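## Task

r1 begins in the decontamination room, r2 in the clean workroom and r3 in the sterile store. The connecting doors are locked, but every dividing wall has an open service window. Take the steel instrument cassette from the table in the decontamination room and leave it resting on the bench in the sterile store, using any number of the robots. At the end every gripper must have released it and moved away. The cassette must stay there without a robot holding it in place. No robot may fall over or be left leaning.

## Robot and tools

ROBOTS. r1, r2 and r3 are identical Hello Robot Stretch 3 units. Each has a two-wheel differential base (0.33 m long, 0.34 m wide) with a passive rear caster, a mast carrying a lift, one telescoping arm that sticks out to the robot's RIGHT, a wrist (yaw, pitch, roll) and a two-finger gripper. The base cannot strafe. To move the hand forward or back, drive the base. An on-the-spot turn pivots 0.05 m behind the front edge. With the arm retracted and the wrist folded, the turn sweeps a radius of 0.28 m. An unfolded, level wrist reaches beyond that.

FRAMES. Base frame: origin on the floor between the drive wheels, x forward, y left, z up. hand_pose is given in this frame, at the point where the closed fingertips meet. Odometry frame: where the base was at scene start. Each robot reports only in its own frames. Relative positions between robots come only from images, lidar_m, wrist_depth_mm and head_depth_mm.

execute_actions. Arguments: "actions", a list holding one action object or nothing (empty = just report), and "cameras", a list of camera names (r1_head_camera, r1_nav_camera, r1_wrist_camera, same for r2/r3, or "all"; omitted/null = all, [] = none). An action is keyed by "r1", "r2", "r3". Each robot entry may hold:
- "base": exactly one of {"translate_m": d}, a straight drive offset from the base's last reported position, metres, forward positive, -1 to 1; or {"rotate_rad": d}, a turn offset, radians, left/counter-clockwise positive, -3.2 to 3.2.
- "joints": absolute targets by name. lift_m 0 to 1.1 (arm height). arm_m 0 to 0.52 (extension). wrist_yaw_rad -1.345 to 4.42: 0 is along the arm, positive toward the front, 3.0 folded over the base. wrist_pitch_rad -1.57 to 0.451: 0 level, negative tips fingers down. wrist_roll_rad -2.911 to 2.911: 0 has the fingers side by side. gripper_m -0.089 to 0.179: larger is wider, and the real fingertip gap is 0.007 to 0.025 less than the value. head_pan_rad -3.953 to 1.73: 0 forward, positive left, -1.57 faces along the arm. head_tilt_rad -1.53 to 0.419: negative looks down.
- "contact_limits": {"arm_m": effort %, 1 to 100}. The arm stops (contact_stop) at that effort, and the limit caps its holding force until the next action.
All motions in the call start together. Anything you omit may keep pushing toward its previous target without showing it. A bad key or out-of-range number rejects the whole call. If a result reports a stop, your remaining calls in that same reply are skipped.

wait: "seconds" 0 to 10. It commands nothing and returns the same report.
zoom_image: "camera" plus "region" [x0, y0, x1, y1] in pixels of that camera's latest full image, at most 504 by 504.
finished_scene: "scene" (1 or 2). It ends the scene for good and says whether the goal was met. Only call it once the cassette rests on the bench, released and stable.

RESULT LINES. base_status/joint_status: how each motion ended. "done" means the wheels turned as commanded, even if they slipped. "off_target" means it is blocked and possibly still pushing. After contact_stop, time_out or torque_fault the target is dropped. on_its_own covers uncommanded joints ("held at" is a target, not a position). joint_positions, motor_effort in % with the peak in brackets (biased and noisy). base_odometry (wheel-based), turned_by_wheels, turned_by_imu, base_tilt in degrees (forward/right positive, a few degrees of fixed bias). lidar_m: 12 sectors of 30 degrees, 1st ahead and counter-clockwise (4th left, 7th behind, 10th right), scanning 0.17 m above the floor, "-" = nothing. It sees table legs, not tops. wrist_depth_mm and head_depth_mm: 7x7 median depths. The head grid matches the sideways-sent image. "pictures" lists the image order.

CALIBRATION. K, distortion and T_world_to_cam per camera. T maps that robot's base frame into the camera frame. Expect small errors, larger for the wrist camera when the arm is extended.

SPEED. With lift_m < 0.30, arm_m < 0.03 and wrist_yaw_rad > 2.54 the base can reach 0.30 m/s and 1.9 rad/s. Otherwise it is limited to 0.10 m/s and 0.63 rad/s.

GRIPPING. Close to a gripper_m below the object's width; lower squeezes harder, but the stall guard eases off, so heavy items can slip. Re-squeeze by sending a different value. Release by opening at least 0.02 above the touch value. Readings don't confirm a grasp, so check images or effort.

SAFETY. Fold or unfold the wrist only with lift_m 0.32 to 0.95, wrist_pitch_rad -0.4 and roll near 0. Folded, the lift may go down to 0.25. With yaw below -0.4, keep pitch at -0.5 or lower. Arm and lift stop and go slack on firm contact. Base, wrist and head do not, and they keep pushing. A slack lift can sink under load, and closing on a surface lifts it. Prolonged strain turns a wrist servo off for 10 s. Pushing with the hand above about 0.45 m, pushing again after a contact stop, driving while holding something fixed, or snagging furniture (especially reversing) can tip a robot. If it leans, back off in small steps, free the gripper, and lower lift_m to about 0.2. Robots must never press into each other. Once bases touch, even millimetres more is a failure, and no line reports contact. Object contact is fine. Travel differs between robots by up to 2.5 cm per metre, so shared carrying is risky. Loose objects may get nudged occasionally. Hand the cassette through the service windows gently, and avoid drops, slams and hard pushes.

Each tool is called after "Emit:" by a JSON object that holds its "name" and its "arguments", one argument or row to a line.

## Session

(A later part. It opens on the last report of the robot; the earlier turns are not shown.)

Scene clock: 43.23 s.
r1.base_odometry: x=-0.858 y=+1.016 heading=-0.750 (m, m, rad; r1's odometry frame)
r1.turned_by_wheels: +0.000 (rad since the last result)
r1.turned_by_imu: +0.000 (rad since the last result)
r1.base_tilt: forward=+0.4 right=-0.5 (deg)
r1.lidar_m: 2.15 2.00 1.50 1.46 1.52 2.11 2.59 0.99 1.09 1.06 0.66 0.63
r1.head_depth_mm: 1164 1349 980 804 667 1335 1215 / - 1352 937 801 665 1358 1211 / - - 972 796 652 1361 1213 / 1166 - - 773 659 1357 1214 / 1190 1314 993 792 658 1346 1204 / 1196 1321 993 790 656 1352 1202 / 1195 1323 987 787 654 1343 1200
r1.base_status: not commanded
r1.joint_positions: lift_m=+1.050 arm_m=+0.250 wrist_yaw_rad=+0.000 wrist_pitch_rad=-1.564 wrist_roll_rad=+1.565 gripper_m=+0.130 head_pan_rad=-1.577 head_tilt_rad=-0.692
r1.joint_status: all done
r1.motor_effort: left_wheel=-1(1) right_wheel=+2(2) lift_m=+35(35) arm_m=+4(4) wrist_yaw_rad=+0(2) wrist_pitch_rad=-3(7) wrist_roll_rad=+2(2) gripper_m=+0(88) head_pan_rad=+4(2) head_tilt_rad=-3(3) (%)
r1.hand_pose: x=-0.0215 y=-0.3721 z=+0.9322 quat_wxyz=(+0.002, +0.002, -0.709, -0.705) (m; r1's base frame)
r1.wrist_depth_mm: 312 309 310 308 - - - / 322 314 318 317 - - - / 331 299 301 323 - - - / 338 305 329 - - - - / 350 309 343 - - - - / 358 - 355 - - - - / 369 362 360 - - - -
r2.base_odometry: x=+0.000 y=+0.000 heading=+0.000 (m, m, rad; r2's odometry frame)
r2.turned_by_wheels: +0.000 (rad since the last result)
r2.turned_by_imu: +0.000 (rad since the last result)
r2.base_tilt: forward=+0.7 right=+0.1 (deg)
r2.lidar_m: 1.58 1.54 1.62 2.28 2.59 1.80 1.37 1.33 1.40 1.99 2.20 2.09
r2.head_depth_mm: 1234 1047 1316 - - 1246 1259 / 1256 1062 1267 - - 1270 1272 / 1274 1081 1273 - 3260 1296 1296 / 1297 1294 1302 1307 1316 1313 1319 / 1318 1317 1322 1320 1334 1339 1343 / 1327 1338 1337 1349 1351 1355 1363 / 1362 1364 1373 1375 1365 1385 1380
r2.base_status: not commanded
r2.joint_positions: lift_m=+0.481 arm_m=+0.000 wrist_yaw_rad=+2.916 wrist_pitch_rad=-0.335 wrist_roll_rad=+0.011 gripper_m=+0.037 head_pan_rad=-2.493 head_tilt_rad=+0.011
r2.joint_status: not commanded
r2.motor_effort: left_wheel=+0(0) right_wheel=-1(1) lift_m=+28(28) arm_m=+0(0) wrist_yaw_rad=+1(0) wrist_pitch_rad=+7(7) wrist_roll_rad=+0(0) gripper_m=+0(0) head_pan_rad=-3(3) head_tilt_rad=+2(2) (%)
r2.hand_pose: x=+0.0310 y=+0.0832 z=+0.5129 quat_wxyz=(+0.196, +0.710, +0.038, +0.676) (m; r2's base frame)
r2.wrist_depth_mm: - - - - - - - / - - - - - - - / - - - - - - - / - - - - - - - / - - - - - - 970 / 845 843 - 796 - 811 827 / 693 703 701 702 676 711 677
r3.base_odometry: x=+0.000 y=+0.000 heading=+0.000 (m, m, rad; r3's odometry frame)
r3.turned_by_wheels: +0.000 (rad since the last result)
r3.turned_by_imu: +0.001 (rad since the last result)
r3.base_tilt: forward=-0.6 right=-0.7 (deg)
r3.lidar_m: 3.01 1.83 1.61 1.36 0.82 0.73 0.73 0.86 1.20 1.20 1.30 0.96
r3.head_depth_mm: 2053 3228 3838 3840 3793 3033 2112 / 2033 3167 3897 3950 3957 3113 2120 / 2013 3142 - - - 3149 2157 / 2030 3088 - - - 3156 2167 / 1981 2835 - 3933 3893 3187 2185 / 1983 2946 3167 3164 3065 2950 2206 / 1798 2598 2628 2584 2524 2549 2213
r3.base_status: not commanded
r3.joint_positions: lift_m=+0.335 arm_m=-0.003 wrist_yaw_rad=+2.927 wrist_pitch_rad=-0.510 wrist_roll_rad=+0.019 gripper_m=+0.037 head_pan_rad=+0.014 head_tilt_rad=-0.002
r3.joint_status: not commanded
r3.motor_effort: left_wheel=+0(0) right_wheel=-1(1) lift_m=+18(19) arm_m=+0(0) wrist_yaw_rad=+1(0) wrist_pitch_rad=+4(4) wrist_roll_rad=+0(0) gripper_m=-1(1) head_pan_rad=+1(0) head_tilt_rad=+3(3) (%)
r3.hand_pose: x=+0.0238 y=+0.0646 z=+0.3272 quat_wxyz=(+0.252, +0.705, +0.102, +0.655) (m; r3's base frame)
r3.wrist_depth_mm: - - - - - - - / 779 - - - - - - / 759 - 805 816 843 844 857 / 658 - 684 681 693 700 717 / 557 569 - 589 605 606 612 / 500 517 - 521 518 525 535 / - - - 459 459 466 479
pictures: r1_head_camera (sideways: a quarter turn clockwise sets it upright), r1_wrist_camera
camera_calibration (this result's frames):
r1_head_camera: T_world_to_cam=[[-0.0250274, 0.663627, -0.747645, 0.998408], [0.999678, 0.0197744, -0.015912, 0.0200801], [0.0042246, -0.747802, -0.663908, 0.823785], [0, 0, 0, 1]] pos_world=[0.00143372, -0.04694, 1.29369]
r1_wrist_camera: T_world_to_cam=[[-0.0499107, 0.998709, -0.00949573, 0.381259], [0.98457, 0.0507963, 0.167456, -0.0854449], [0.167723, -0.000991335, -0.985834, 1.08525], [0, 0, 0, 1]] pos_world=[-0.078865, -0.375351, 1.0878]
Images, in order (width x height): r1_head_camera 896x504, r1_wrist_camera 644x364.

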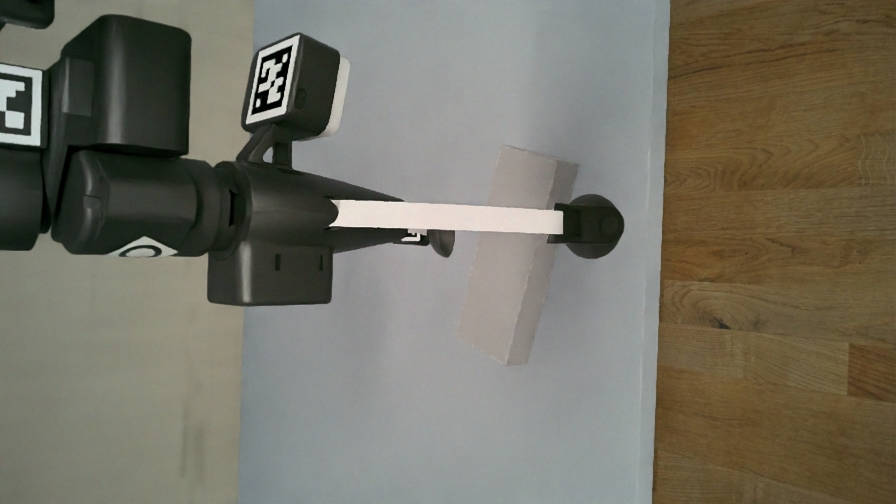

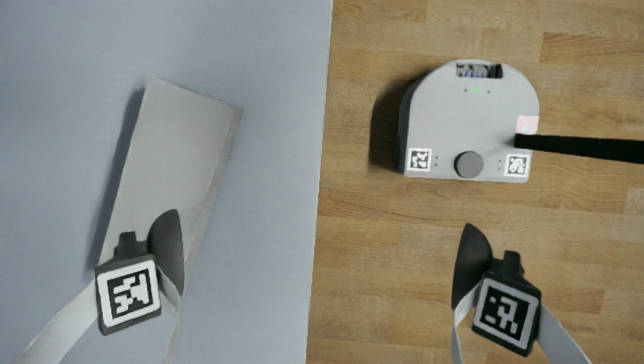

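Emit:
{"name": "execute_actions", "arguments": {
  "actions": [
    {"r1":{"joints":{"arm_m":0.39,"gripper_m":0.179}}}
  ],
  "cameras": []
}}

Emit:
{"name": "execute_actions", "arguments": {
  "actions": [
    {"r1":{"joints":{"lift_m":0.89}}}
  ],
  "cameras": []
}}

Emit:
{"name": "execute_actions", "arguments": {
  "actions": [
    {"r1":{"joints":{"gripper_m":0.04}}}
  ],
  "cameras": []
}}

Emit:
{"name": "execute_actions", "arguments": {
  "actions": [
    {"r1":{"joints":{"lift_m":1.1,"arm_m":0.05}}}
  ],
  "cameras": ["r1_head_camera"]
}}

Scene clock: 50.67 s.
r1.base_odometry: x=-0.858 y=+1.016 heading=-0.750 (m, m, rad; r1's odometry frame)
r1.turned_by_wheels: +0.000 (rad since the last result)
r1.turned_by_imu: +0.000 (rad since the last result)
r1.base_tilt: forward=+0.4 right=-0.5 (deg)
r1.lidar_m: 2.15 2.00 1.51 1.46 1.52 2.11 2.58 0.99 1.09 1.06 0.66 0.63
r1.head_depth_mm: 1197 1321 1013 805 666 1340 1214 / 1220 1325 1010 804 664 1362 1215 / - 1378 1005 796 651 1365 1208 / 1193 - 966 782 659 1354 1206 / 1187 1315 994 793 659 1351 1207 / 1194 1325 991 791 656 1347 1199 / 1196 1322 986 788 654 1350 1201
r1.base_status: not commanded
r1.joint_positions: lift_m=+1.050 arm_m=+0.390 wrist_yaw_rad=+0.000 wrist_pitch_rad=-1.564 wrist_roll_rad=+1.565 gripper_m=+0.179 head_pan_rad=-1.577 head_tilt_rad=-0.692
r1.joint_status: all done
r1.motor_effort: left_wheel=-1(1) right_wheel=+2(2) lift_m=+35(34) arm_m=+4(5) wrist_yaw_rad=+0(0) wrist_pitch_rad=-3(3) wrist_roll_rad=+2(2) gripper_m=+0(91) head_pan_rad=+3(3) head_tilt_rad=-3(3) (%)
r1.hand_pose: x=-0.0215 y=-0.5120 z=+0.9322 quat_wxyz=(+0.002, +0.002, -0.709, -0.705) (m; r1's base frame)
r1.wrist_depth_mm: 313 309 309 306 306 - - / 323 318 318 311 312 312 - / 327 326 323 293 320 - - / 336 336 332 298 329 - - / 347 346 342 306 335 - - / - 356 348 315 349 - - / 364 367 358 359 355 - -
r2.base_odometry: x=+0.000 y=+0.000 heading=+0.000 (m, m, rad; r2's odometry frame)
r2.turned_by_wheels: +0.000 (rad since the last result)
r2.turned_by_imu: +0.000 (rad since the last result)
r2.base_tilt: forward=+0.7 right=+0.2 (deg)
r2.lidar_m: 1.58 1.54 1.62 2.28 2.59 1.80 1.37 1.33 1.41 2.00 2.21 2.09
r2.head_depth_mm: 1226 1052 1298 - - 1249 1257 / 1254 1063 1272 - - 1268 1276 / 1270 1076 1273 - 3284 1298 1293 / 1297 1298 1304 1306 1309 1317 1319 / 1311 1318 1323 1325 1335 1339 1336 / 1336 1340 1341 1345 1357 1363 1361 / 1367 1356 1370 1370 1370 1377 1384
r2.base_status: not commanded
r2.joint_positions: lift_m=+0.481 arm_m=+0.000 wrist_yaw_rad=+2.916 wrist_pitch_rad=-0.335 wrist_roll_rad=+0.011 gripper_m=+0.037 head_pan_rad=-2.493 head_tilt_rad=+0.011
r2.joint_status: not commanded
r2.motor_effort: left_wheel=+1(0) right_wheel=+0(0) lift_m=+27(28) arm_m=+0(0) wrist_yaw_rad=+1(0) wrist_pitch_rad=+7(8) wrist_roll_rad=+0(0) gripper_m=+0(1) head_pan_rad=-3(3) head_tilt_rad=+3(2) (%)
r2.hand_pose: x=+0.0310 y=+0.0832 z=+0.5129 quat_wxyz=(+0.196, +0.710, +0.038, +0.676) (m; r2's base frame)
r2.wrist_depth_mm: - - - - - - - / - - - - - - - / - - - - - - - / - - - - - - - / - - - - - 987 986 / 833 823 - 808 - 811 832 / 704 694 693 697 695 687 686
r3.base_odometry: x=+0.000 y=+0.000 heading=+0.000 (m, m, rad; r3's odometry frame)
r3.turned_by_wheels: +0.000 (rad since the last result)
r3.turned_by_imu: +0.001 (rad since the last result)
r3.base_tilt: forward=-0.4 right=-0.8 (deg)
r3.lidar_m: 3.02 1.84 1.61 1.35 0.82 0.73 0.73 0.87 1.20 1.20 1.29 0.97
r3.head_depth_mm: 2068 3259 3780 3859 3880 3045 2094 / 2052 3162 3945 3973 3899 3100 2138 / 2035 3134 - - - 3098 2142 / 2010 3123 - - - 3173 2148 / 2000 2842 3914 3930 3792 3173 2183 / 1949 2945 3152 3139 3065 2934 2182 / 1774 2583 2602 2596 2553 2526 2194
r3.base_status: not commanded
r3.joint_positions: lift_m=+0.335 arm_m=-0.003 wrist_yaw_rad=+2.927 wrist_pitch_rad=-0.510 wrist_roll_rad=+0.019 gripper_m=+0.037 head_pan_rad=+0.014 head_tilt_rad=-0.002
r3.joint_status: not commanded
r3.motor_effort: left_wheel=+0(1) right_wheel=+0(1) lift_m=+19(19) arm_m=+0(0) wrist_yaw_rad=+1(0) wrist_pitch_rad=+4(4) wrist_roll_rad=+0(0) gripper_m=+0(1) head_pan_rad=+0(0) head_tilt_rad=+2(2) (%)
r3.hand_pose: x=+0.0238 y=+0.0646 z=+0.3272 quat_wxyz=(+0.252, +0.705, +0.102, +0.655) (m; r3's base frame)
r3.wrist_depth_mm: - - - - - - - / 779 - - - - - - / 766 - 813 805 833 866 853 / 649 - 682 684 703 704 722 / 552 571 - 584 599 612 612 / 491 518 - 514 525 527 539 / - - - 456 458 464 472
pictures: none
No camera images: the call's "cameras" was empty. Leave "cameras" out to get every camera's image.

Scene clock: 52.97 s.
r1.base_odometry: x=-0.858 y=+1.016 heading=-0.750 (m, m, rad; r1's odometry frame)
r1.turned_by_wheels: +0.000 (rad since the last result)
r1.turned_by_imu: +0.000 (rad since the last result)
r1.base_tilt: forward=+0.4 right=-0.4 (deg)
r1.lidar_m: 2.16 2.00 1.51 1.46 1.51 2.11 2.58 0.99 1.09 1.06 0.66 0.63
r1.head_depth_mm: 1178 1319 - - 666 1342 1216 / 1180 1281 - 777 664 1362 1213 / 1182 - - 775 652 1359 1213 / 1187 1293 - 774 656 1356 1207 / 1186 1320 999 792 658 1357 1207 / 1193 1316 993 790 657 1353 1203 / 1195 1325 987 786 654 1344 1201
r1.base_status: not commanded
r1.joint_positions: lift_m=+0.890 arm_m=+0.390 wrist_yaw_rad=+0.000 wrist_pitch_rad=-1.564 wrist_roll_rad=+1.565 gripper_m=+0.179 head_pan_rad=-1.577 head_tilt_rad=-0.692
r1.joint_status: all done
r1.motor_effort: left_wheel=-1(1) right_wheel=+2(2) lift_m=+28(29) arm_m=+4(4) wrist_yaw_rad=-1(0) wrist_pitch_rad=-3(3) wrist_roll_rad=+2(2) gripper_m=+0(1) head_pan_rad=+3(3) head_tilt_rad=-3(2) (%)
r1.hand_pose: x=-0.0215 y=-0.5120 z=+0.7725 quat_wxyz=(+0.002, +0.002, -0.709, -0.705) (m; r1's base frame)
r1.wrist_depth_mm: 159 158 157 156 155 154 153 / 163 162 162 129 157 158 157 / 167 166 164 132 131 162 160 / 172 170 167 136 135 166 166 / 176 175 172 139 139 170 931 / - 180 145 143 173 174 961 / 188 185 148 146 180 180 -
r2.base_odometry: x=+0.000 y=+0.000 heading=+0.000 (m, m, rad; r2's odometry frame)
r2.turned_by_wheels: +0.000 (rad since the last result)
r2.turned_by_imu: +0.000 (rad since the last result)
r2.base_tilt: forward=+0.8 right=+0.1 (deg)
r2.lidar_m: 1.58 1.54 1.62 2.28 2.59 1.80 1.37 1.33 1.41 1.99 2.21 2.09
r2.head_depth_mm: 1229 1047 1314 - - 1251 1252 / 1258 1063 1271 - - 1264 1280 / 1277 1084 1269 - 3303 1290 1297 / 1293 1299 1302 1304 1309 1311 1320 / 1308 1318 1323 1327 1329 1334 1342 / 1342 1336 1335 1347 1351 1357 1362 / 1360 1366 1368 1370 1375 1372 1385
r2.base_status: not commanded
r2.joint_positions: lift_m=+0.481 arm_m=+0.000 wrist_yaw_rad=+2.916 wrist_pitch_rad=-0.335 wrist_roll_rad=+0.011 gripper_m=+0.037 head_pan_rad=-2.493 head_tilt_rad=+0.011
r2.joint_status: not commanded
r2.motor_effort: left_wheel=+0(0) right_wheel=+0(1) lift_m=+27(28) arm_m=+0(0) wrist_yaw_rad=+1(1) wrist_pitch_rad=+7(7) wrist_roll_rad=+0(1) gripper_m=+0(1) head_pan_rad=-3(3) head_tilt_rad=+3(2) (%)
r2.hand_pose: x=+0.0310 y=+0.0832 z=+0.5129 quat_wxyz=(+0.196, +0.710, +0.038, +0.676) (m; r2's base frame)
r2.wrist_depth_mm: - - - - - - - / - - - - - - - / - - - - - - - / - - - - - - - / - - - - - 993 - / 818 830 - 816 - 814 805 / 702 715 703 716 690 683 688
r3.base_odometry: x=+0.000 y=+0.000 heading=+0.000 (m, m, rad; r3's odometry frame)
r3.turned_by_wheels: +0.000 (rad since the last result)
r3.turned_by_imu: +0.000 (rad since the last result)
r3.base_tilt: forward=-0.5 right=-0.7 (deg)
r3.lidar_m: 3.03 1.83 1.61 1.36 0.82 0.73 0.73 0.87 1.20 1.20 1.29 0.97
r3.head_depth_mm: 2066 3251 3789 3767 3852 3016 2099 / 2066 3183 3865 - 3988 3067 2111 / 2039 3130 - - - 3193 2152 / 2017 3128 - - - 3240 2137 / 1989 2871 - 3913 3816 3156 2169 / 1966 2920 3209 3087 3070 2916 2177 / 1787 2513 2605 2564 2580 2547 2220
r3.base_status: not commanded
r3.joint_positions: lift_m=+0.335 arm_m=-0.003 wrist_yaw_rad=+2.927 wrist_pitch_rad=-0.510 wrist_roll_rad=+0.019 gripper_m=+0.037 head_pan_rad=+0.014 head_tilt_rad=-0.002
r3.joint_status: not commanded
r3.motor_effort: left_wheel=+0(1) right_wheel=-1(1) lift_m=+19(19) arm_m=+0(0) wrist_yaw_rad=+0(0) wrist_pitch_rad=+3(4) wrist_roll_rad=+0(0) gripper_m=-1(1) head_pan_rad=+0(0) head_tilt_rad=+2(3) (%)
r3.hand_pose: x=+0.0238 y=+0.0646 z=+0.3272 quat_wxyz=(+0.252, +0.705, +0.102, +0.655) (m; r3's base frame)
r3.wrist_depth_mm: - - - - - - - / 764 - - - - - - / 752 - 827 823 843 854 896 / 652 - 689 688 685 727 731 / 567 565 - 590 597 597 613 / 505 501 - 508 525 519 533 / - - - 452 457 467 470
pictures: none
No camera images: the call's "cameras" was empty. Leave "cameras" out to get every camera's image.

Scene clock: 54.83 s.
r1.base_odometry: x=-0.858 y=+1.016 heading=-0.750 (m, m, rad; r1's odometry frame)
r1.turned_by_wheels: +0.000 (rad since the last result)
r1.turned_by_imu: +0.000 (rad since the last result)
r1.base_tilt: forward=+0.4 right=-0.5 (deg)
r1.lidar_m: 2.16 2.00 1.50 1.46 1.52 2.11 2.59 0.99 1.09 1.06 0.66 0.63
r1.head_depth_mm: 1178 1300 - - 666 1340 1218 / 1185 1280 974 780 665 1367 1214 / 1189 - - 789 648 1359 1210 / 1186 1290 - 774 647 1355 1206 / 1193 1314 999 795 659 1353 1209 / 1195 1323 994 792 658 1347 1201 / 1199 1317 991 788 655 1349 1196
r1.base_status: not commanded
r1.joint_positions: lift_m=+0.891 arm_m=+0.390 wrist_yaw_rad=+0.000 wrist_pitch_rad=-1.584 wrist_roll_rad=+1.566 gripper_m=+0.041 head_pan_rad=-1.577 head_tilt_rad=-0.692
r1.joint_status: all done
r1.motor_effort: left_wheel=-2(2) right_wheel=+3(3) lift_m=+7(28) arm_m=+2(4) wrist_yaw_rad=+0(0) wrist_pitch_rad=+6(7) wrist_roll_rad=+2(2) gripper_m=-29(100) head_pan_rad=+3(3) head_tilt_rad=-3(3) (%)
r1.hand_pose: x=-0.0215 y=-0.5069 z=+0.7738 quat_wxyz=(+0.002, +0.002, -0.702, -0.712) (m; r1's base frame)
r1.wrist_depth_mm: 160 160 160 160 159 159 158 / 165 164 163 133 161 161 164 / 170 169 168 136 136 166 167 / 174 173 172 140 139 170 919 / 178 178 145 144 144 176 986 / 184 182 148 148 147 180 - / 188 189 153 152 186 187 -
r2.base_odometry: x=+0.000 y=+0.000 heading=+0.000 (m, m, rad; r2's odometry frame)
r2.turned_by_wheels: +0.000 (rad since the last result)
r2.turned_by_imu: +0.000 (rad since the last result)
r2.base_tilt: forward=+0.8 right=+0.1 (deg)
r2.lidar_m: 1.58 1.54 1.62 2.28 2.59 1.80 1.37 1.33 1.40 2.00 2.21 2.09
r2.head_depth_mm: 1233 1042 1307 - - 1245 1260 / 1248 1064 1271 - - 1272 1279 / 1273 1084 1265 - 3236 1291 1296 / 1290 1298 1297 1304 1307 1311 1320 / 1312 1324 1320 1325 1340 1333 1346 / 1342 1345 1342 1346 1348 1360 1365 / 1361 1360 1368 1377 1373 1371 1380
r2.base_status: not commanded
r2.joint_positions: lift_m=+0.481 arm_m=+0.000 wrist_yaw_rad=+2.916 wrist_pitch_rad=-0.335 wrist_roll_rad=+0.011 gripper_m=+0.037 head_pan_rad=-2.493 head_tilt_rad=+0.011
r2.joint_status: not commanded
r2.motor_effort: left_wheel=-1(1) right_wheel=+0(1) lift_m=+27(27) arm_m=+0(0) wrist_yaw_rad=+0(1) wrist_pitch_rad=+7(7) wrist_roll_rad=+1(0) gripper_m=+0(1) head_pan_rad=-3(3) head_tilt_rad=+3(2) (%)
r2.hand_pose: x=+0.0310 y=+0.0832 z=+0.5129 quat_wxyz=(+0.196, +0.710, +0.038, +0.676) (m; r2's base frame)
r2.wrist_depth_mm: - - - - - - - / - - - - - - - / - - - - - - - / - - - - - - - / - - - - - - 966 / 848 828 - 828 - 819 818 / 692 705 697 690 694 697 690
r3.base_odometry: x=+0.000 y=+0.000 heading=+0.000 (m, m, rad; r3's odometry frame)
r3.turned_by_wheels: +0.000 (rad since the last result)
r3.turned_by_imu: +0.000 (rad since the last result)
r3.base_tilt: forward=-0.4 right=-0.7 (deg)
r3.lidar_m: 3.02 1.83 1.61 1.35 0.82 0.73 0.73 0.87 1.20 1.20 1.29 0.96
r3.head_depth_mm: 2055 3260 3800 3769 3879 3052 2090 / 2047 3203 3970 3945 3996 3053 2124 / 2022 3148 - - - 3130 2144 / 2010 3121 - - - 3139 2147 / 1994 2815 - 3966 3858 3208 2173 / 1982 2917 3135 3124 3085 2962 2195 / 1785 2576 2623 2611 2550 2529 2205
r3.base_status: not commanded
r3.joint_positions: lift_m=+0.335 arm_m=-0.003 wrist_yaw_rad=+2.927 wrist_pitch_rad=-0.510 wrist_roll_rad=+0.019 gripper_m=+0.037 head_pan_rad=+0.014 head_tilt_rad=-0.002
r3.joint_status: not commanded
r3.motor_effort: left_wheel=+0(0) right_wheel=+0(1) lift_m=+19(19) arm_m=+0(0) wrist_yaw_rad=+0(0) wrist_pitch_rad=+4(4) wrist_roll_rad=+0(0) gripper_m=+0(1) head_pan_rad=+0(0) head_tilt_rad=+3(2) (%)
r3.hand_pose: x=+0.0238 y=+0.0646 z=+0.3272 quat_wxyz=(+0.252, +0.705, +0.102, +0.655) (m; r3's base frame)
r3.wrist_depth_mm: - - - - - - - / 777 - - - - - - / 779 - 818 835 861 859 870 / 659 - 685 675 687 711 706 / 565 568 - 602 598 602 614 / 491 522 - 516 512 521 528 / - - - 458 463 462 475
pictures: none
No camera images: the call's "cameras" was empty. Leave "cameras" out to get every camera's image.

Scene clock: 58.53 s.
r1.base_odometry: x=-0.858 y=+1.016 heading=-0.750 (m, m, rad; r1's odometry frame)
r1.turned_by_wheels: +0.000 (rad since the last result)
r1.turned_by_imu: +0.000 (rad since the last result)
r1.base_tilt: forward=+0.4 right=-0.5 (deg)
r1.lidar_m: 2.16 2.01 1.50 1.46 1.52 2.11 2.58 0.99 1.09 1.06 0.66 0.63
r1.head_depth_mm: - - - - 650 292 - / - - - - 648 294 - / - - - - - - - / 1165 1310 1038 - - 303 284 / 1191 1315 1035 - 621 314 288 / 1196 1318 996 793 657 323 294 / 1198 1324 987 787 655 1292 303
r1.base_status: not commanded
r1.joint_positions: lift_m=+1.097 arm_m=+0.050 wrist_yaw_rad=+0.000 wrist_pitch_rad=-1.564 wrist_roll_rad=+1.566 gripper_m=+0.041 head_pan_rad=-1.577 head_tilt_rad=-0.692
r1.joint_status: all done
joint sent to its limit — the command would take r1.lift_m past its upper limit, so that joint was sent only as far as its limit.
r1.motor_effort: left_wheel=-1(1) right_wheel=+1(3) lift_m=+37(39) arm_m=-4(6) wrist_yaw_rad=+0(0) wrist_pitch_rad=-3(7) wrist_roll_rad=+2(2) gripper_m=-20(28) head_pan_rad=+3(2) head_tilt_rad=-4(2) (%)
r1.hand_pose: x=-0.0215 y=-0.1725 z=+0.9791 quat_wxyz=(+0.002, +0.002, -0.709, -0.705) (m; r1's base frame)
r1.wrist_depth_mm: 359 361 - - - - - / 367 369 - 105 108 - - / 376 377 - 111 112 - - / 383 387 - 119 120 - - / 398 402 130 129 129 - - / 402 406 138 139 139 - - / 420 442 156 151 - - -
r2.base_odometry: x=+0.000 y=+0.000 heading=+0.000 (m, m, rad; r2's odometry frame)
r2.turned_by_wheels: +0.000 (rad since the last result)
r2.turned_by_imu: +0.000 (rad since the last result)
r2.base_tilt: forward=+0.7 right=+0.0 (deg)
r2.lidar_m: 1.59 1.54 1.62 2.28 2.60 1.80 1.37 1.33 1.40 1.99 2.20 2.09
r2.head_depth_mm: 1238 1051 1307 - - 1254 1261 / 1254 1060 1272 - - 1272 1279 / 1275 1078 1281 - 3259 1294 1295 / 1292 1294 1305 1307 1306 1318 1315 / 1311 1325 1324 1329 1334 1331 1336 / 1332 1338 1343 1350 1357 1361 1369 / 1348 1367 1365 1377 1378 1382 1391
r2.base_status: not commanded
r2.joint_positions: lift_m=+0.481 arm_m=+0.000 wrist_yaw_rad=+2.916 wrist_pitch_rad=-0.335 wrist_roll_rad=+0.011 gripper_m=+0.037 head_pan_rad=-2.493 head_tilt_rad=+0.011
r2.joint_status: not commanded
r2.motor_effort: left_wheel=+0(0) right_wheel=+0(0) lift_m=+26(27) arm_m=+0(0) wrist_yaw_rad=+1(1) wrist_pitch_rad=+7(8) wrist_roll_rad=+1(0) gripper_m=-1(0) head_pan_rad=-3(3) head_tilt_rad=+2(3) (%)
r2.hand_pose: x=+0.0310 y=+0.0832 z=+0.5129 quat_wxyz=(+0.196, +0.710, +0.038, +0.676) (m; r2's base frame)
r2.wrist_depth_mm: - - - - - - - / - - - - - - - / - - - - - - - / - - - - - - - / - - - 971 - - - / 822 825 - 839 - 826 815 / 692 698 692 697 692 687 679
r3.base_odometry: x=+0.000 y=+0.000 heading=+0.000 (m, m, rad; r3's odometry frame)
r3.turned_by_wheels: +0.000 (rad since the last result)
r3.turned_by_imu: +0.000 (rad since the last result)
r3.base_tilt: forward=-0.5 right=-0.7 (deg)
r3.lidar_m: 3.03 1.83 1.60 1.36 0.82 0.73 0.73 0.87 1.20 1.20 1.29 0.97
r3.head_depth_mm: 2053 3254 3755 3852 3831 3011 2102 / 2033 3213 3876 3941 3981 3114 2114 / 2033 3099 - - - 3104 2147 / 2023 3105 - - - 3177 2158 / 1990 2873 3926 3923 3895 3206 2189 / 1974 2921 3161 3108 3074 2945 2177 / 1776 2601 2615 2588 2586 2528 2208
r3.base_status: not commanded
r3.joint_positions: lift_m=+0.335 arm_m=-0.003 wrist_yaw_rad=+2.927 wrist_pitch_rad=-0.510 wrist_roll_rad=+0.019 gripper_m=+0.037 head_pan_rad=+0.014 head_tilt_rad=-0.002
r3.joint_status: not commanded
r3.motor_effort: left_wheel=+0(0) right_wheel=-1(1) lift_m=+19(19) arm_m=+0(0) wrist_yaw_rad=+1(0) wrist_pitch_rad=+4(4) wrist_roll_rad=+0(0) gripper_m=-1(1) head_pan_rad=+0(0) head_tilt_rad=+3(2) (%)
r3.hand_pose: x=+0.0238 y=+0.0646 z=+0.3272 quat_wxyz=(+0.252, +0.705, +0.102, +0.655) (m; r3's base frame)
r3.wrist_depth_mm: - - - - - - - / 804 - - - - - - / 754 - 813 815 857 873 864 / 645 - 676 699 691 696 739 / 568 571 - 577 606 602 619 / 496 516 - 514 524 527 530 / - - - 459 467 462 463
pictures: r1_head_camera (sideways: a quarter turn clockwise sets it upright)
camera_calibration (this result's frames):
r1_head_camera: T_world_to_cam=[[-0.0250827, 0.663629, -0.747642, 0.998405], [0.999676, 0.0198578, -0.0159118, 0.02008], [0.00428693, -0.747799, -0.663912, 0.823789], [0, 0, 0, 1]] pos_world=[0.00143763, -0.0469403, 1.29369]
Images, in order (width x height): r1_head_camera 896x504.

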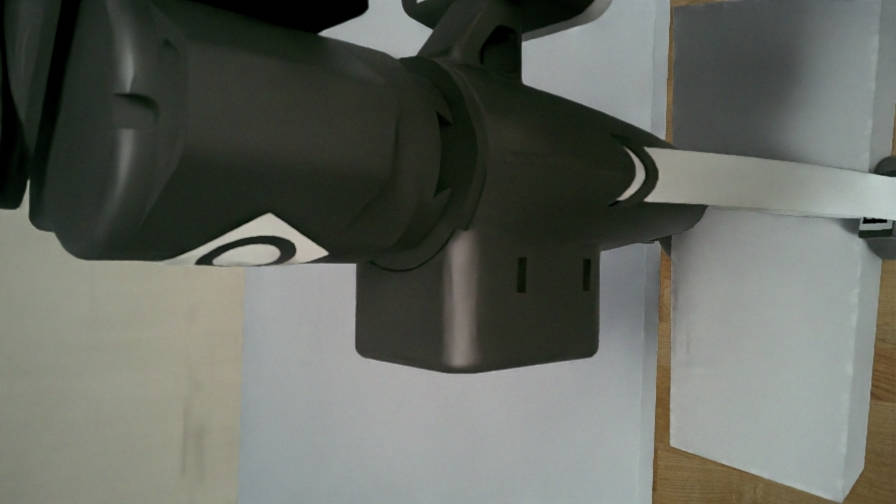

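Emit:
{"name": "execute_actions", "arguments": {
  "actions": [
    {"r1":{"base":{"rotate_rad":1.57},"joints":{"head_pan_rad":0,"head_tilt_rad":-0.2}},"r2":{"base":{"rotate_rad":-2.75},"joints":{"head_pan_rad":0,"head_tilt_rad":-0.2,"lift_m":0.28}}}
  ],
  "cameras": ["r1_nav_camera","r2_nav_camera"]
}}

Scene clock: 66.30 s.
r1.base_odometry: x=-0.858 y=+1.016 heading=+0.820 (m, m, rad; r1's odometry frame)
r1.turned_by_wheels: +1.570 (rad since the last result)
r1.turned_by_imu: +1.581 (rad since the last result)
r1.base_tilt: forward=+0.4 right=-0.5 (deg)
r1.lidar_m: 1.46 1.52 2.12 2.58 1.86 1.09 1.06 0.66 0.63 2.16 2.00 1.51
r1.head_depth_mm: 1099 1346 1402 1464 1530 1605 1671 / 1103 - - 1710 1527 1617 1661 / 1101 - - - 1534 1624 1665 / 1102 - - - 1547 1630 1671 / 1106 - - - 1545 1625 1669 / 1107 - - 3104 1539 1625 1668 / 1108 1371 1428 1488 1550 1624 1675
r1.base_status: done
r1.joint_positions: lift_m=+1.097 arm_m=+0.050 wrist_yaw_rad=+0.000 wrist_pitch_rad=-1.564 wrist_roll_rad=+1.566 gripper_m=+0.041 head_pan_rad=-0.007 head_tilt_rad=-0.211
r1.joint_status: all done
r1.motor_effort: left_wheel=-1(6) right_wheel=+2(6) lift_m=+37(37) arm_m=-4(4) wrist_yaw_rad=+0(1) wrist_pitch_rad=-3(3) wrist_roll_rad=+2(2) gripper_m=-20(20) head_pan_rad=+3(46) head_tilt_rad=+4(24) (%)
r1.hand_pose: x=-0.0215 y=-0.1725 z=+0.9791 quat_wxyz=(+0.002, +0.002, -0.709, -0.705) (m; r1's base frame)
r1.wrist_depth_mm: - - - - - - - / - - - 105 108 - - / - - - 111 112 - - / - - - 120 119 - - / - - 129 128 129 - - / - - 139 138 139 - - / - - 156 151 - - -
r2.base_odometry: x=+0.000 y=+0.000 heading=-2.750 (m, m, rad; r2's odometry frame)
r2.turned_by_wheels: -2.750 (rad since the last result)
r2.turned_by_imu: -2.784 (rad since the last result)
r2.base_tilt: forward=+0.7 right=+0.1 (deg)
r2.lidar_m: 1.33 1.36 1.74 2.21 2.25 1.65 1.54 1.57 2.01 2.57 2.08 1.43
r2.head_depth_mm: 1034 1402 - 1606 1447 1521 1570 / 1014 - - - 1420 1496 1554 / 1000 - - - 1398 1463 1527 / 989 - - - 1382 1437 1497 / 977 3899 - - 1367 1414 1492 / 960 1186 1239 1282 1335 1393 1461 / 1110 1169 1217 1263 1314 1377 1428
r2.base_status: done
r2.joint_positions: lift_m=+0.280 arm_m=+0.000 wrist_yaw_rad=+2.916 wrist_pitch_rad=-0.336 wrist_roll_rad=+0.011 gripper_m=+0.037 head_pan_rad=-0.007 head_tilt_rad=-0.198
r2.joint_status: all done
r2.motor_effort: left_wheel=+2(12) right_wheel=-2(4) lift_m=+21(21) arm_m=+0(0) wrist_yaw_rad=+0(1) wrist_pitch_rad=+8(8) wrist_roll_rad=+0(0) gripper_m=+0(0) head_pan_rad=+3(39) head_tilt_rad=-2(27) (%)
r2.hand_pose: x=+0.0310 y=+0.0831 z=+0.3116 quat_wxyz=(+0.197, +0.710, +0.038, +0.676) (m; r2's base frame)
r2.wrist_depth_mm: - - - - - - - / - - - - - - - / - - - - - - - / 873 - 933 863 879 856 840 / 693 - 700 680 686 659 667 / 558 558 - 529 - 544 541 / 469 486 - 484 458 461 455
r3.base_odometry: x=+0.000 y=+0.000 heading=+0.000 (m, m, rad; r3's odometry frame)
r3.turned_by_wheels: +0.000 (rad since the last result)
r3.turned_by_imu: +0.001 (rad since the last result)
r3.base_tilt: forward=-0.4 right=-0.6 (deg)
r3.lidar_m: 3.01 1.83 1.61 1.36 0.82 0.73 0.73 0.87 1.20 1.20 1.30 0.97
r3.head_depth_mm: 2074 3269 3858 3847 3797 3080 2105 / 2048 3199 3830 3987 3980 3063 2096 / 2030 3175 - - - 3142 2146 / 2011 3151 - - - 3180 2150 / 1995 2834 3963 3957 3787 3236 2147 / 1986 2924 3171 3168 3121 2893 2199 / 1778 2608 2618 2604 2551 2548 2230
r3.base_status: not commanded
r3.joint_positions: lift_m=+0.335 arm_m=-0.003 wrist_yaw_rad=+2.927 wrist_pitch_rad=-0.510 wrist_roll_rad=+0.019 gripper_m=+0.037 head_pan_rad=+0.014 head_tilt_rad=-0.002
r3.joint_status: not commanded
r3.motor_effort: left_wheel=-1(1) right_wheel=-1(1) lift_m=+19(19) arm_m=+0(0) wrist_yaw_rad=-1(0) wrist_pitch_rad=+4(4) wrist_roll_rad=+0(0) gripper_m=-1(1) head_pan_rad=+0(1) head_tilt_rad=+2(2) (%)
r3.hand_pose: x=+0.0238 y=+0.0646 z=+0.3272 quat_wxyz=(+0.252, +0.705, +0.102, +0.655) (m; r3's base frame)
r3.wrist_depth_mm: - - - - - - - / 781 - - - - - - / 758 - 801 828 834 851 866 / 660 - 673 687 698 704 723 / 565 572 - 581 598 609 609 / 503 508 - 508 512 527 532 / - - - 458 459 466 476
pictures: r1_nav_camera (sideways: a quarter turn counterclockwise sets it upright), r2_nav_camera (sideways: a quarter turn counterclockwise sets it upright)
camera_calibration (this result's frames):
r1_nav_camera: T_world_to_cam=[[0.170873, -0.00911013, 0.985251, -1.24221], [-0.0414459, -0.999139, -0.00205052, 0.0588324], [0.984421, -0.0404842, -0.171104, 0.174118], [0, 0, 0, 1]] pos_world=[0.0432932, 0.054514, 1.2538]
r2_nav_camera: T_world_to_cam=[[0.144003, -0.0365609, 0.988902, -1.24024], [-0.021664, -0.999194, -0.0337868, 0.0954101], [0.98934, -0.0165582, -0.144679, 0.143354], [0, 0, 0, 1]] pos_world=[0.0388389, 0.0523626, 1.25044]
Images, in order (width x height): r1_nav_camera 672x504, r2_nav_camera 672x504.

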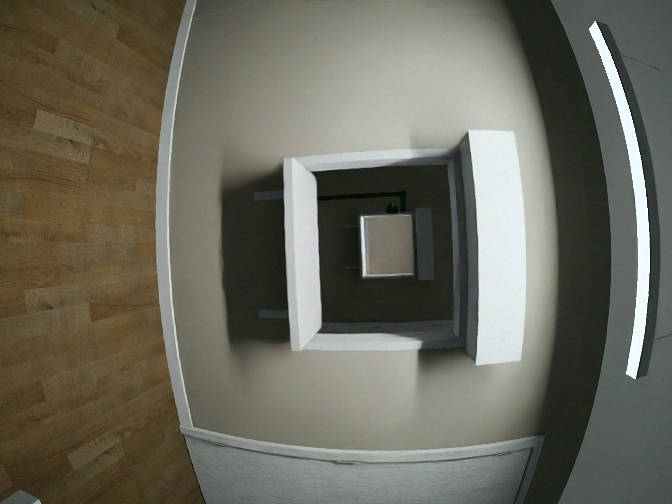

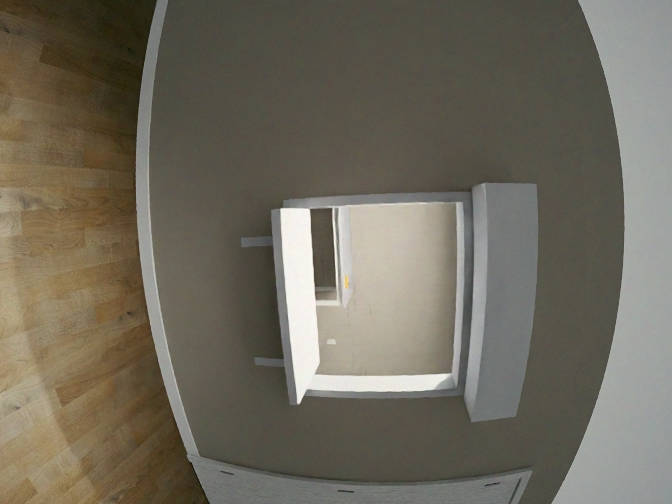

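Emit:
{"name": "execute_actions", "arguments": {
  "actions": [
    {"r1":{"base":{"translate_m":0.95}},"r2":{"base":{"rotate_rad":3.2}}}
  ],
  "cameras": []
}}

Emit:
{"name": "execute_actions", "arguments": {
  "actions": [
    {"r1":{"base":{"rotate_rad":1.57},"joints":{"head_pan_rad":-1.57,"head_tilt_rad":-0.7}}}
  ],
  "cameras": ["r1_head_camera","r2_nav_camera"]
}}

Scene clock: 81.33 s.
r1.base_odometry: x=-0.210 y=+1.711 heading=+0.820 (m, m, rad; r1's odometry frame)
r1.turned_by_wheels: +0.000 (rad since the last result)
r1.turned_by_imu: +0.009 (rad since the last result)
r1.base_tilt: forward=+0.3 right=-0.4 (deg)
r1.lidar_m: 0.51 0.53 0.75 2.26 2.68 1.62 2.00 1.45 2.24 1.72 0.70 0.52
r1.head_depth_mm: 3189 3306 3411 3600 3248 765 587 / 3164 3296 3463 3587 3206 760 585 / 3190 3258 - 3647 3161 757 583 / 3194 3243 - 3605 3180 752 580 / 3195 3262 3499 3603 2470 749 578 / 3237 3329 3512 3665 2582 745 575 / 3192 3344 3535 3658 3078 740 573
r1.base_status: done
r1.joint_positions: lift_m=+1.097 arm_m=+0.050 wrist_yaw_rad=+0.000 wrist_pitch_rad=-1.564 wrist_roll_rad=+1.566 gripper_m=+0.041 head_pan_rad=-0.007 head_tilt_rad=-0.211
r1.joint_status: not commanded
r1.motor_effort: left_wheel=-1(3) right_wheel=+2(6) lift_m=+36(37) arm_m=-3(3) wrist_yaw_rad=+0(0) wrist_pitch_rad=-3(2) wrist_roll_rad=+2(2) gripper_m=-21(21) head_pan_rad=+3(3) head_tilt_rad=+4(3) (%)
r1.hand_pose: x=-0.0215 y=-0.1725 z=+0.9791 quat_wxyz=(+0.002, +0.002, -0.709, -0.705) (m; r1's base frame)
r1.wrist_depth_mm: - - - - - - - / - - - 105 108 - - / - - - 112 111 - - / - - - 119 120 - - / - - 130 129 129 - - / - - 138 139 139 - - / 871 866 156 150 907 - -
r2.base_odometry: x=+0.000 y=+0.000 heading=+0.450 (m, m, rad; r2's odometry frame)
r2.turned_by_wheels: +3.200 (rad since the last result)
r2.turned_by_imu: +3.239 (rad since the last result)
r2.base_tilt: forward=+0.7 right=+0.0 (deg)
r2.lidar_m: 1.54 1.59 2.12 2.57 1.90 1.39 1.33 1.38 1.85 2.20 2.25 1.61
r2.head_depth_mm: 1373 1436 1495 1554 1635 1710 1634 / 1369 1428 1483 1553 1627 1701 1650 / 1359 1411 1471 1538 1611 1672 1661 / 1351 1403 1477 1529 1595 1670 1668 / 1348 1380 - - 1579 1654 1670 / 1339 1370 - 3518 1567 1639 1669 / 1333 1375 - 3517 1556 1626 1678
r2.base_status: done
r2.joint_positions: lift_m=+0.280 arm_m=+0.000 wrist_yaw_rad=+2.916 wrist_pitch_rad=-0.336 wrist_roll_rad=+0.011 gripper_m=+0.037 head_pan_rad=-0.007 head_tilt_rad=-0.198
r2.joint_status: not commanded
r2.motor_effort: left_wheel=-2(8) right_wheel=+1(5) lift_m=+22(22) arm_m=-1(1) wrist_yaw_rad=+1(1) wrist_pitch_rad=+8(8) wrist_roll_rad=+1(1) gripper_m=-1(0) head_pan_rad=+3(3) head_tilt_rad=+0(1) (%)
r2.hand_pose: x=+0.0310 y=+0.0830 z=+0.3116 quat_wxyz=(+0.197, +0.710, +0.038, +0.676) (m; r2's base frame)
r2.wrist_depth_mm: - - - - - - - / - - - - - - - / - - - - - - - / 879 - 863 852 857 857 843 / 666 - 694 665 690 682 684 / 557 556 - 545 - 558 542 / 480 485 - 486 460 460 460
r3.base_odometry: x=+0.000 y=+0.000 heading=+0.000 (m, m, rad; r3's odometry frame)
r3.turned_by_wheels: +0.000 (rad since the last result)
r3.turned_by_imu: +0.002 (rad since the last result)
r3.base_tilt: forward=-0.4 right=-0.7 (deg)
r3.lidar_m: 3.03 1.84 1.61 1.36 0.82 0.73 0.73 0.87 1.20 1.20 1.29 0.97
r3.head_depth_mm: 2051 3227 3777 3894 3846 3086 2090 / 2034 3223 3869 3969 3933 3076 2129 / 2033 3173 - - - 3109 2129 / 2006 3130 - - - 3132 2136 / 2000 2883 3929 3910 3888 3205 2153 / 1972 2928 3210 3091 3088 2912 2173 / 1784 2567 2612 2588 2593 2552 2215
r3.base_status: not commanded
r3.joint_positions: lift_m=+0.335 arm_m=-0.003 wrist_yaw_rad=+2.927 wrist_pitch_rad=-0.510 wrist_roll_rad=+0.019 gripper_m=+0.037 head_pan_rad=+0.014 head_tilt_rad=-0.002
r3.joint_status: not commanded
r3.motor_effort: left_wheel=+0(0) right_wheel=-1(1) lift_m=+19(19) arm_m=+0(0) wrist_yaw_rad=+0(1) wrist_pitch_rad=+3(3) wrist_roll_rad=+0(0) gripper_m=-1(1) head_pan_rad=+0(1) head_tilt_rad=+3(3) (%)
r3.hand_pose: x=+0.0238 y=+0.0646 z=+0.3272 quat_wxyz=(+0.252, +0.705, +0.102, +0.655) (m; r3's base frame)
r3.wrist_depth_mm: - - - - - - - / 800 - - - - - - / 764 - 805 835 857 856 894 / 654 - 676 679 695 694 719 / 571 572 - 596 595 599 612 / 494 515 - 511 521 520 531 / - - - 462 459 463 472
pictures: none
No camera images: the call's "cameras" was empty. Leave "cameras" out to get every camera's image.

Scene clock: 84.77 s.
r1.base_odometry: x=-0.210 y=+1.711 heading=+2.390 (m, m, rad; r1's odometry frame)
r1.turned_by_wheels: +1.570 (rad since the last result)
r1.turned_by_imu: +1.580 (rad since the last result)
r1.base_tilt: forward=+0.3 right=-0.5 (deg)
r1.lidar_m: 2.25 2.68 1.62 2.00 1.45 2.24 1.72 0.70 0.52 0.51 0.54 0.75
r1.head_depth_mm: - - - - 536 292 - / - - - - 538 294 - / - - - - - - - / 3148 3186 837 - - 304 285 / 3150 2532 833 - 543 315 289 / 3210 3149 801 639 546 324 295 / 3225 3252 795 636 555 904 307
r1.base_status: done
r1.joint_positions: lift_m=+1.097 arm_m=+0.050 wrist_yaw_rad=+0.000 wrist_pitch_rad=-1.564 wrist_roll_rad=+1.566 gripper_m=+0.041 head_pan_rad=-1.563 head_tilt_rad=-0.691
r1.joint_status: all done
r1.motor_effort: left_wheel=-1(6) right_wheel=+2(6) lift_m=+37(37) arm_m=-5(3) wrist_yaw_rad=+0(0) wrist_pitch_rad=-3(3) wrist_roll_rad=+2(2) gripper_m=-20(20) head_pan_rad=-4(48) head_tilt_rad=-3(22) (%)
r1.hand_pose: x=-0.0215 y=-0.1725 z=+0.9791 quat_wxyz=(+0.002, +0.002, -0.709, -0.705) (m; r1's base frame)
r1.wrist_depth_mm: 261 574 944 - - - - / 265 586 793 105 108 - - / 276 598 835 112 112 - - / 281 615 856 119 119 - - / 288 627 130 129 129 - - / 296 315 138 139 139 - - / 302 740 156 151 - - -
r2.base_odometry: x=+0.000 y=+0.000 heading=+0.450 (m, m, rad; r2's odometry frame)
r2.turned_by_wheels: +0.000 (rad since the last result)
r2.turned_by_imu: +0.000 (rad since the last result)
r2.base_tilt: forward=+0.9 right=+0.0 (deg)
r2.lidar_m: 1.54 1.59 2.12 2.57 1.90 1.39 1.34 1.37 1.85 2.21 2.25 1.61
r2.head_depth_mm: 1381 1439 1494 1546 1629 1706 1637 / 1382 1423 1485 1546 1606 1695 1649 / 1364 1419 1480 1546 1613 1682 1660 / 1349 1404 1470 1533 1590 1666 1658 / 1344 1388 - - 1580 1647 1667 / 1339 1377 - 3547 1562 1633 1675 / 1325 1372 - - 1558 1617 1661
r2.base_status: not commanded
r2.joint_positions: lift_m=+0.280 arm_m=+0.000 wrist_yaw_rad=+2.916 wrist_pitch_rad=-0.336 wrist_roll_rad=+0.011 gripper_m=+0.037 head_pan_rad=-0.007 head_tilt_rad=-0.198
r2.joint_status: not commanded
r2.motor_effort: left_wheel=-2(1) right_wheel=+1(1) lift_m=+22(21) arm_m=-1(1) wrist_yaw_rad=+0(1) wrist_pitch_rad=+8(8) wrist_roll_rad=+0(0) gripper_m=-1(0) head_pan_rad=+3(3) head_tilt_rad=-1(1) (%)
r2.hand_pose: x=+0.0310 y=+0.0830 z=+0.3116 quat_wxyz=(+0.197, +0.710, +0.038, +0.676) (m; r2's base frame)
r2.wrist_depth_mm: - - - - - - - / - - - - - - - / - - - - - - - / 887 - 894 891 855 884 870 / 686 - 715 668 692 680 659 / 555 567 - 543 - 545 555 / 472 501 - 485 462 457 463
r3.base_odometry: x=+0.000 y=+0.000 heading=+0.000 (m, m, rad; r3's odometry frame)
r3.turned_by_wheels: +0.000 (rad since the last result)
r3.turned_by_imu: +0.000 (rad since the last result)
r3.base_tilt: forward=-0.5 right=-0.8 (deg)
r3.lidar_m: 3.03 1.83 1.61 1.35 0.82 0.73 0.73 0.87 1.20 1.20 1.29 0.96
r3.head_depth_mm: 2064 3218 3745 3782 3853 3050 2101 / 2025 3199 3911 - - 3088 2121 / 2033 3174 - - - 3166 2168 / 2018 3094 - - - 3181 2143 / 1994 2823 3909 3840 3824 3209 2168 / 1977 2891 3180 3088 3087 2921 2163 / 1779 2588 2636 2572 2576 2519 2196
r3.base_status: not commanded
r3.joint_positions: lift_m=+0.335 arm_m=-0.003 wrist_yaw_rad=+2.927 wrist_pitch_rad=-0.510 wrist_roll_rad=+0.019 gripper_m=+0.037 head_pan_rad=+0.014 head_tilt_rad=-0.002
r3.joint_status: not commanded
r3.motor_effort: left_wheel=+0(0) right_wheel=-1(2) lift_m=+19(19) arm_m=+0(0) wrist_yaw_rad=+1(1) wrist_pitch_rad=+3(3) wrist_roll_rad=+0(0) gripper_m=-1(1) head_pan_rad=+0(0) head_tilt_rad=+2(2) (%)
r3.hand_pose: x=+0.0238 y=+0.0646 z=+0.3272 quat_wxyz=(+0.252, +0.705, +0.102, +0.655) (m; r3's base frame)
r3.wrist_depth_mm: - - - - - - - / 783 - - - - - - / 747 - 803 827 842 871 866 / 653 - 689 696 704 699 716 / 571 565 - 578 606 607 607 / 499 510 - 513 518 528 528 / - - - 456 461 469 463
pictures: r1_head_camera (sideways: a quarter turn clockwise sets it upright), r2_nav_camera (sideways: a quarter turn counterclockwise sets it upright)
camera_calibration (this result's frames):
r1_head_camera: T_world_to_cam=[[-0.0342253, 0.662741, -0.748066, 0.999013], [0.999308, 0.0336272, -0.0159284, 0.0201038], [0.014599, -0.748093, -0.663433, 0.823104], [0, 0, 0, 1]] pos_world=[0.00208523, -0.0470054, 1.29372]
r2_nav_camera: T_world_to_cam=[[0.144102, -0.0365522, 0.988888, -1.24022], [-0.0216022, -0.999196, -0.0337853, 0.0954079], [0.989327, -0.0164936, -0.144776, 0.143481], [0, 0, 0, 1]] pos_world=[0.0388304, 0.0523647, 1.25044]
Images, in order (width x height): r1_head_camera 896x504, r2_nav_camera 672x504.

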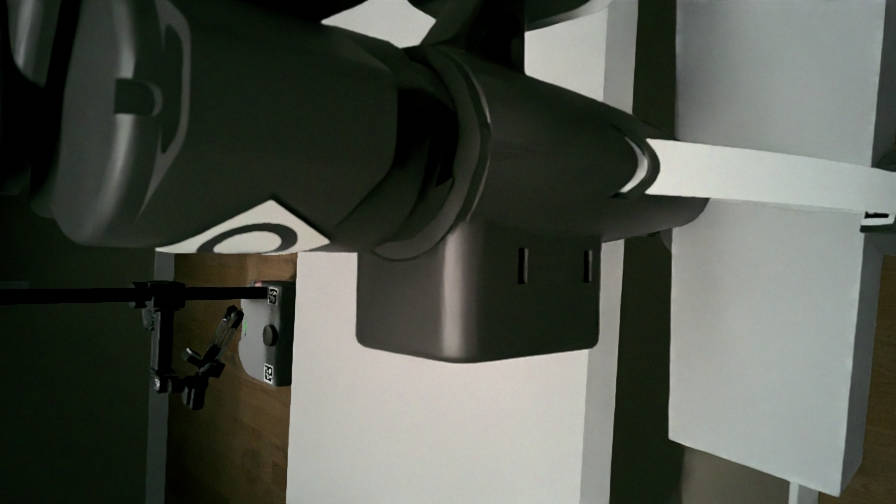

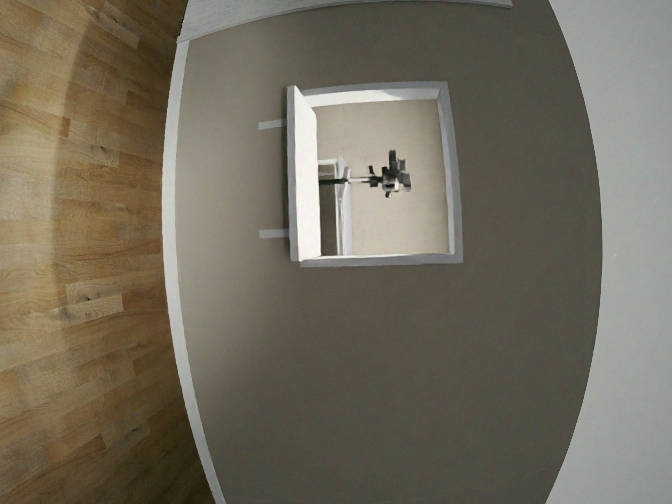

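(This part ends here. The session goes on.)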